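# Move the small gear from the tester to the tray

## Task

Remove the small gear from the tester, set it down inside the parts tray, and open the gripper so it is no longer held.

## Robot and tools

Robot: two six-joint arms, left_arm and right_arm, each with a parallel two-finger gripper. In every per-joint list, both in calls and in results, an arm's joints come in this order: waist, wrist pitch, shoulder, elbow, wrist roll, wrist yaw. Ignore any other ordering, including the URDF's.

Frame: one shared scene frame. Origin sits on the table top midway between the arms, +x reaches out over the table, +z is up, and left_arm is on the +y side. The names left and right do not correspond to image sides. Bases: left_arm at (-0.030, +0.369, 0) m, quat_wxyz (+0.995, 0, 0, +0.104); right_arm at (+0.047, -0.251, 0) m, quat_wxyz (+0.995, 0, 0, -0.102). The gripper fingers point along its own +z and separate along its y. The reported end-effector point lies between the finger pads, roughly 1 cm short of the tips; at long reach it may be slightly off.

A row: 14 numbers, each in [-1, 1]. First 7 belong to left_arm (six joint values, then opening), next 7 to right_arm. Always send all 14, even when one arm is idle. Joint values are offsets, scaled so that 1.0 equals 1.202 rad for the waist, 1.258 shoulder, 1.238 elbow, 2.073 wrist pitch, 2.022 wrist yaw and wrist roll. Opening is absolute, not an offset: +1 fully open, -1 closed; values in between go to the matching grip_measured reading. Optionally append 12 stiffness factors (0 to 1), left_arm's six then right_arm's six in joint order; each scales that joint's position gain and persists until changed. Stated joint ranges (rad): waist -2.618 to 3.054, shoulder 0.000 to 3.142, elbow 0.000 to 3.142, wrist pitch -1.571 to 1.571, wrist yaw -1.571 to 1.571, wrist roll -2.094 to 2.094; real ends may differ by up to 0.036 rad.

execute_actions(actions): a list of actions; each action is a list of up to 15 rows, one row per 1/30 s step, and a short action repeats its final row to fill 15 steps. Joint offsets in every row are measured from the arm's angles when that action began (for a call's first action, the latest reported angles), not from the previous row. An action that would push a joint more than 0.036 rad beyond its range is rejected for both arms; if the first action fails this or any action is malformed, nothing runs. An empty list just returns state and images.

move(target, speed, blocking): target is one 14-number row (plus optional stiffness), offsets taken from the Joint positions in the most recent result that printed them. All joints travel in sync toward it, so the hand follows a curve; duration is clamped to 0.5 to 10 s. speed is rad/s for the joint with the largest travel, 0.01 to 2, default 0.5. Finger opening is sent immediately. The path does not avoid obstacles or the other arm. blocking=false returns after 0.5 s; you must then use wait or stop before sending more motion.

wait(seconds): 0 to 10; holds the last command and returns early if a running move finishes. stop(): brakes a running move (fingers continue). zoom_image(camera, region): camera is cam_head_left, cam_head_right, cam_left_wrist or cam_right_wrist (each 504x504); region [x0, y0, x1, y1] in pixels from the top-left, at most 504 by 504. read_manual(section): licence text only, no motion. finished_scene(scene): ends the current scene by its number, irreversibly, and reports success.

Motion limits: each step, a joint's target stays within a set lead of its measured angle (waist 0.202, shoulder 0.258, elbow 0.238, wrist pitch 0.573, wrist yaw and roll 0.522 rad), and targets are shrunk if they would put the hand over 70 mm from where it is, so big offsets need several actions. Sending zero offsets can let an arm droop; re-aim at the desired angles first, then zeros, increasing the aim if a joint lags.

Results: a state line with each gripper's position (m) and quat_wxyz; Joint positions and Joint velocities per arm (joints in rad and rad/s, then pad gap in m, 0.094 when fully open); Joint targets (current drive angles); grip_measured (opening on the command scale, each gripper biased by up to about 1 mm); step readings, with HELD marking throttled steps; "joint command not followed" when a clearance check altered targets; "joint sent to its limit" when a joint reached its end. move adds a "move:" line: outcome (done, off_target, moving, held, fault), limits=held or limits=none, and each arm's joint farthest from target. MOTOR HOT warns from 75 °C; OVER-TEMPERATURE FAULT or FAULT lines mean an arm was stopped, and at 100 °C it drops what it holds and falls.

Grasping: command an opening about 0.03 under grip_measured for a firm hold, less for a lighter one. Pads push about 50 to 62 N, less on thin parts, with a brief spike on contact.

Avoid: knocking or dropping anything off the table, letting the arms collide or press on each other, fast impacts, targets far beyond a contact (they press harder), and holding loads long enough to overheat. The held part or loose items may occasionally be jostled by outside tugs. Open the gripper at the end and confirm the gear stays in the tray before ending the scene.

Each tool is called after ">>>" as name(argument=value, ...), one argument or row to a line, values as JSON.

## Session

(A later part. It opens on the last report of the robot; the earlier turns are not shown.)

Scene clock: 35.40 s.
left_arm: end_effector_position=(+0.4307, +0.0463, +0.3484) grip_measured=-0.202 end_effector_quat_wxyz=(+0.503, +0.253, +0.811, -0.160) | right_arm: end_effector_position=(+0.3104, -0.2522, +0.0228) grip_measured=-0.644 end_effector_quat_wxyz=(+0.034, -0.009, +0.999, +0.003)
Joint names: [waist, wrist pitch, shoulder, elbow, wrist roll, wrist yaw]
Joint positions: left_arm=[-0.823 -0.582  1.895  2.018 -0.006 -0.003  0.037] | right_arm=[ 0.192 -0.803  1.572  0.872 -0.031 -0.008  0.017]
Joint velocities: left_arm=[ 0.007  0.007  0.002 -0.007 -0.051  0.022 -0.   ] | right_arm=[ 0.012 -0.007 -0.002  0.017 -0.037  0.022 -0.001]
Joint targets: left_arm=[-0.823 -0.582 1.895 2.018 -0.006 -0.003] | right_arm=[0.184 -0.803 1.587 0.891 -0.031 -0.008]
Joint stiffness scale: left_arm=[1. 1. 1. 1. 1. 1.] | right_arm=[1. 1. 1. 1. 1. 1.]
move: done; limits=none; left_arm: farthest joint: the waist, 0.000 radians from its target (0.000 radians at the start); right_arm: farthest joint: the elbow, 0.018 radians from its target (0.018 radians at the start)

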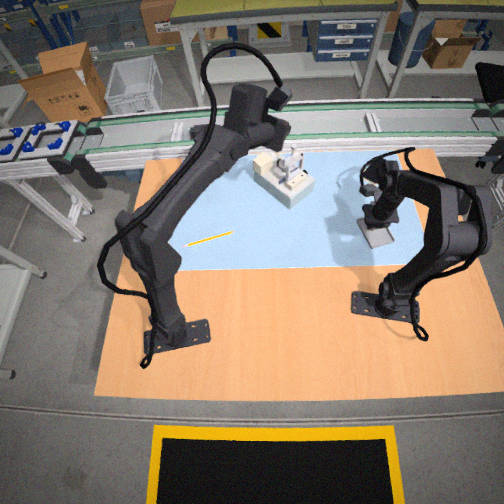

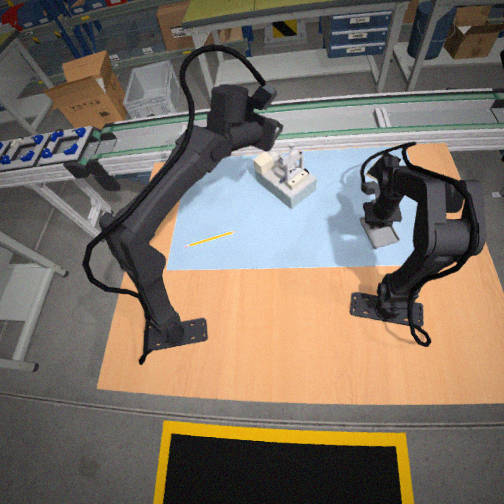

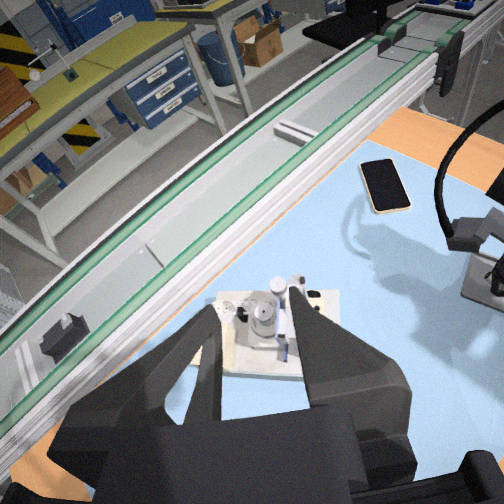

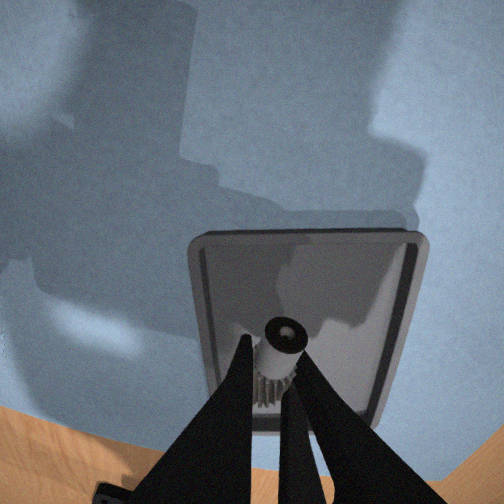

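>>> execute_actions(
  actions=[
    [[0,0,0,0,0,0,-0.2,-0.025,0.008,0.035,0.015,0,0,-0.7]],
    [[0,0,0,0,0,0,-0.2,0,0,0,0.015,0,0,-0.45]],
  ],
)

>>> move(
  target=[0,0,0,0,0,0,-0.2,0,-0.08,-0.25,0.015,0,0,-0.45],
  speed=0.4,
)

Scene clock: 36.50 s.
left_arm: end_effector_position=(+0.4307, +0.0463, +0.3484) grip_measured=-0.202 end_effector_quat_wxyz=(+0.503, +0.253, +0.811, -0.160) | right_arm: end_effector_position=(+0.3328, -0.2586, +0.0236) grip_measured=-0.452 end_effector_quat_wxyz=(+0.064, +0.002, +0.998, +0.003)
Joint names: [waist, wrist pitch, shoulder, elbow, wrist roll, wrist yaw]
Joint positions: left_arm=[-0.823 -0.582  1.895  2.018 -0.006 -0.003  0.037] | right_arm=[ 0.17  -0.742  1.603  0.901 -0.031 -0.009  0.026]
Joint velocities: left_arm=[ 0.007 -0.007  0.002 -0.012  0.051 -0.007  0.001] | right_arm=[-0.002 -0.007  0.012 -0.012  0.037 -0.081 -0.   ]
Joint targets: left_arm=[-0.823 -0.582 1.895 2.018 -0.006 -0.003] | right_arm=[0.170 -0.734 1.603 0.919 -0.031 -0.009]
Joint stiffness scale: left_arm=[1. 1. 1. 1. 1. 1.] | right_arm=[1. 1. 1. 1. 1. 1.]
Step readings (joint positions; steps 1 to 15: 1st action; 16 to 30: 2nd action):
0: left_arm=[-0.823 -0.582 1.895 2.018 -0.006 -0.003] | right_arm=[0.192 -0.803 1.572 0.872 -0.031 -0.008]
1: left_arm=[-0.823 -0.582 1.895 2.018 -0.006 -0.003] | right_arm=[0.190 -0.803 1.575 0.872 -0.031 -0.009]
2: left_arm=[-0.823 -0.582 1.895 2.018 -0.006 -0.003] | right_arm=[0.184 -0.795 1.580 0.872 -0.031 -0.009]
4: left_arm=[-0.823 -0.582 1.895 2.018 -0.006 -0.003] | right_arm=[0.173 -0.729 1.594 0.877 -0.031 -0.009]
8: left_arm=[-0.823 -0.582 1.895 2.018 -0.006 -0.003] | right_arm=[0.170 -0.571 1.600 0.916 -0.031 -0.009]
15: left_arm=[-0.823 -0.582 1.895 2.018 -0.006 -0.003] | right_arm=[0.170 -0.734 1.603 0.901 -0.031 -0.009]
16: left_arm=[-0.823 -0.582 1.895 2.018 -0.006 -0.003] | right_arm=[0.170 -0.743 1.603 0.901 -0.031 -0.009]
17: left_arm=[-0.823 -0.582 1.895 2.018 -0.006 -0.003] | right_arm=[0.170 -0.743 1.603 0.901 -0.031 -0.009]
19: left_arm=[-0.823 -0.582 1.895 2.018 -0.006 -0.003] | right_arm=[0.170 -0.742 1.603 0.901 -0.031 -0.009]
23: left_arm=[-0.823 -0.582 1.895 2.018 -0.006 -0.003] | right_arm=[0.170 -0.742 1.603 0.901 -0.031 -0.009]
30: Joint positions above

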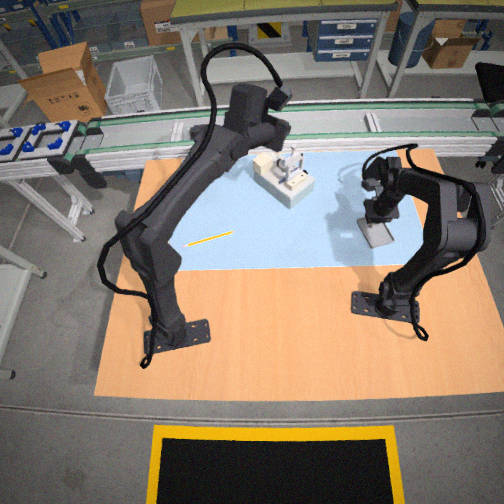

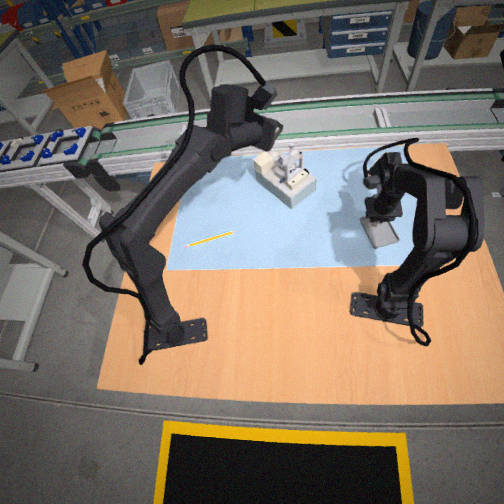

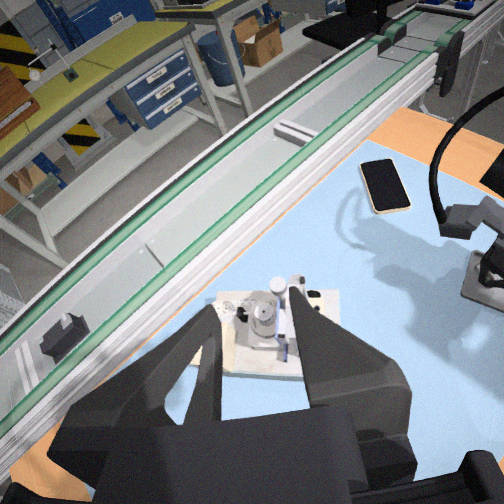

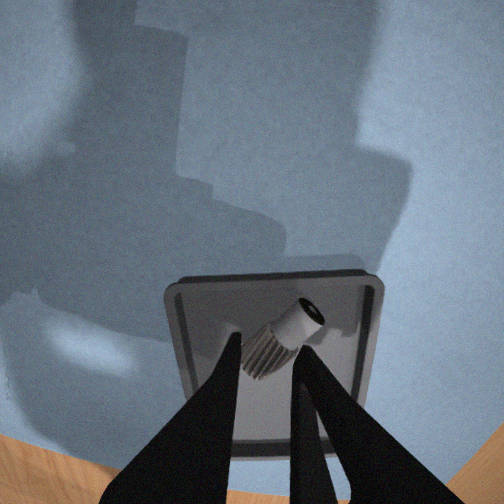

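Scene clock: 37.90 s.
left_arm: end_effector_position=(+0.4307, +0.0463, +0.3484) grip_measured=-0.202 end_effector_quat_wxyz=(+0.503, +0.253, +0.811, -0.160) | right_arm: end_effector_position=(+0.3129, -0.2579, +0.0916) grip_measured=-0.452 end_effector_quat_wxyz=(+0.133, +0.001, +0.991, +0.000)
Joint names: [waist, wrist pitch, shoulder, elbow, wrist roll, wrist yaw]
Joint positions: left_arm=[-0.823 -0.582  1.895  2.018 -0.006 -0.003  0.037] | right_arm=[ 0.17  -0.896  1.31   0.901 -0.031 -0.009  0.026]
Joint velocities: left_arm=[ 0.007  0.037 -0.017 -0.002  0.037  0.051  0.   ] | right_arm=[ 0.002  0.037  0.002  0.002 -0.095  0.007  0.   ]
Joint targets: left_arm=[-0.823 -0.582 1.895 2.018 -0.006 -0.003] | right_arm=[0.170 -0.908 1.288 0.919 -0.031 -0.009]
Joint stiffness scale: left_arm=[1. 1. 1. 1. 1. 1.] | right_arm=[1. 1. 1. 1. 1. 1.]
move: off_target (right_arm); limits=none; left_arm: farthest joint: the waist, 0.000 radians from its target (0.000 radians at the start); right_arm: farthest joint: the shoulder, 0.021 radians from its target (0.314 radians at the start)

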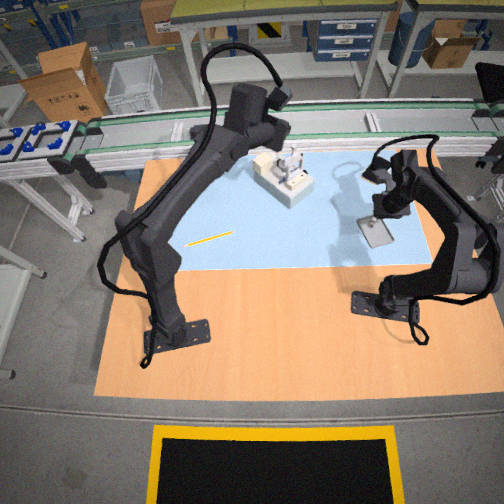

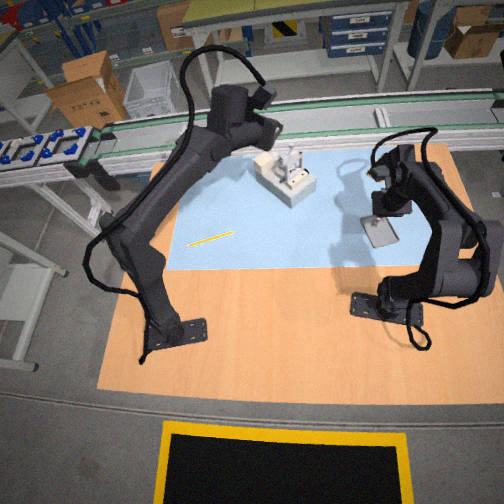

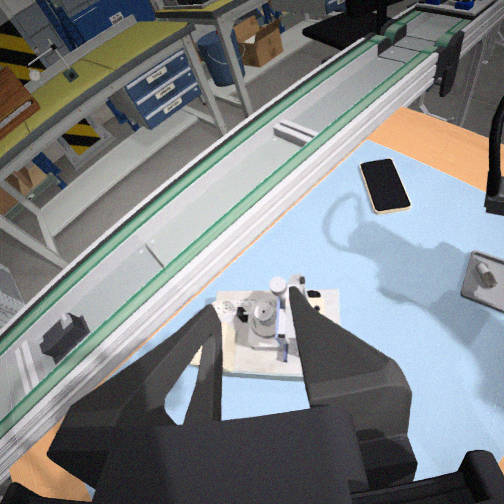

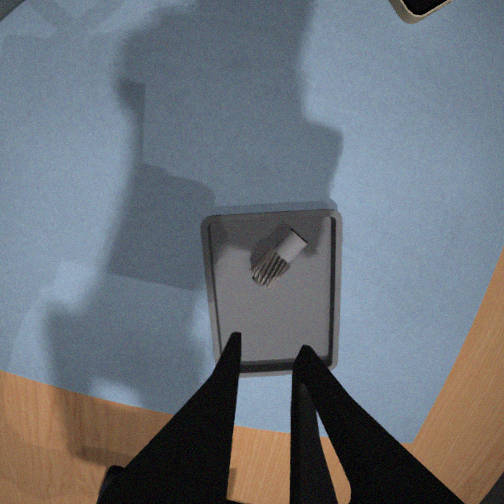

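>>> finished_scene(
  scene=2,
)

The scene is finished: the task was done.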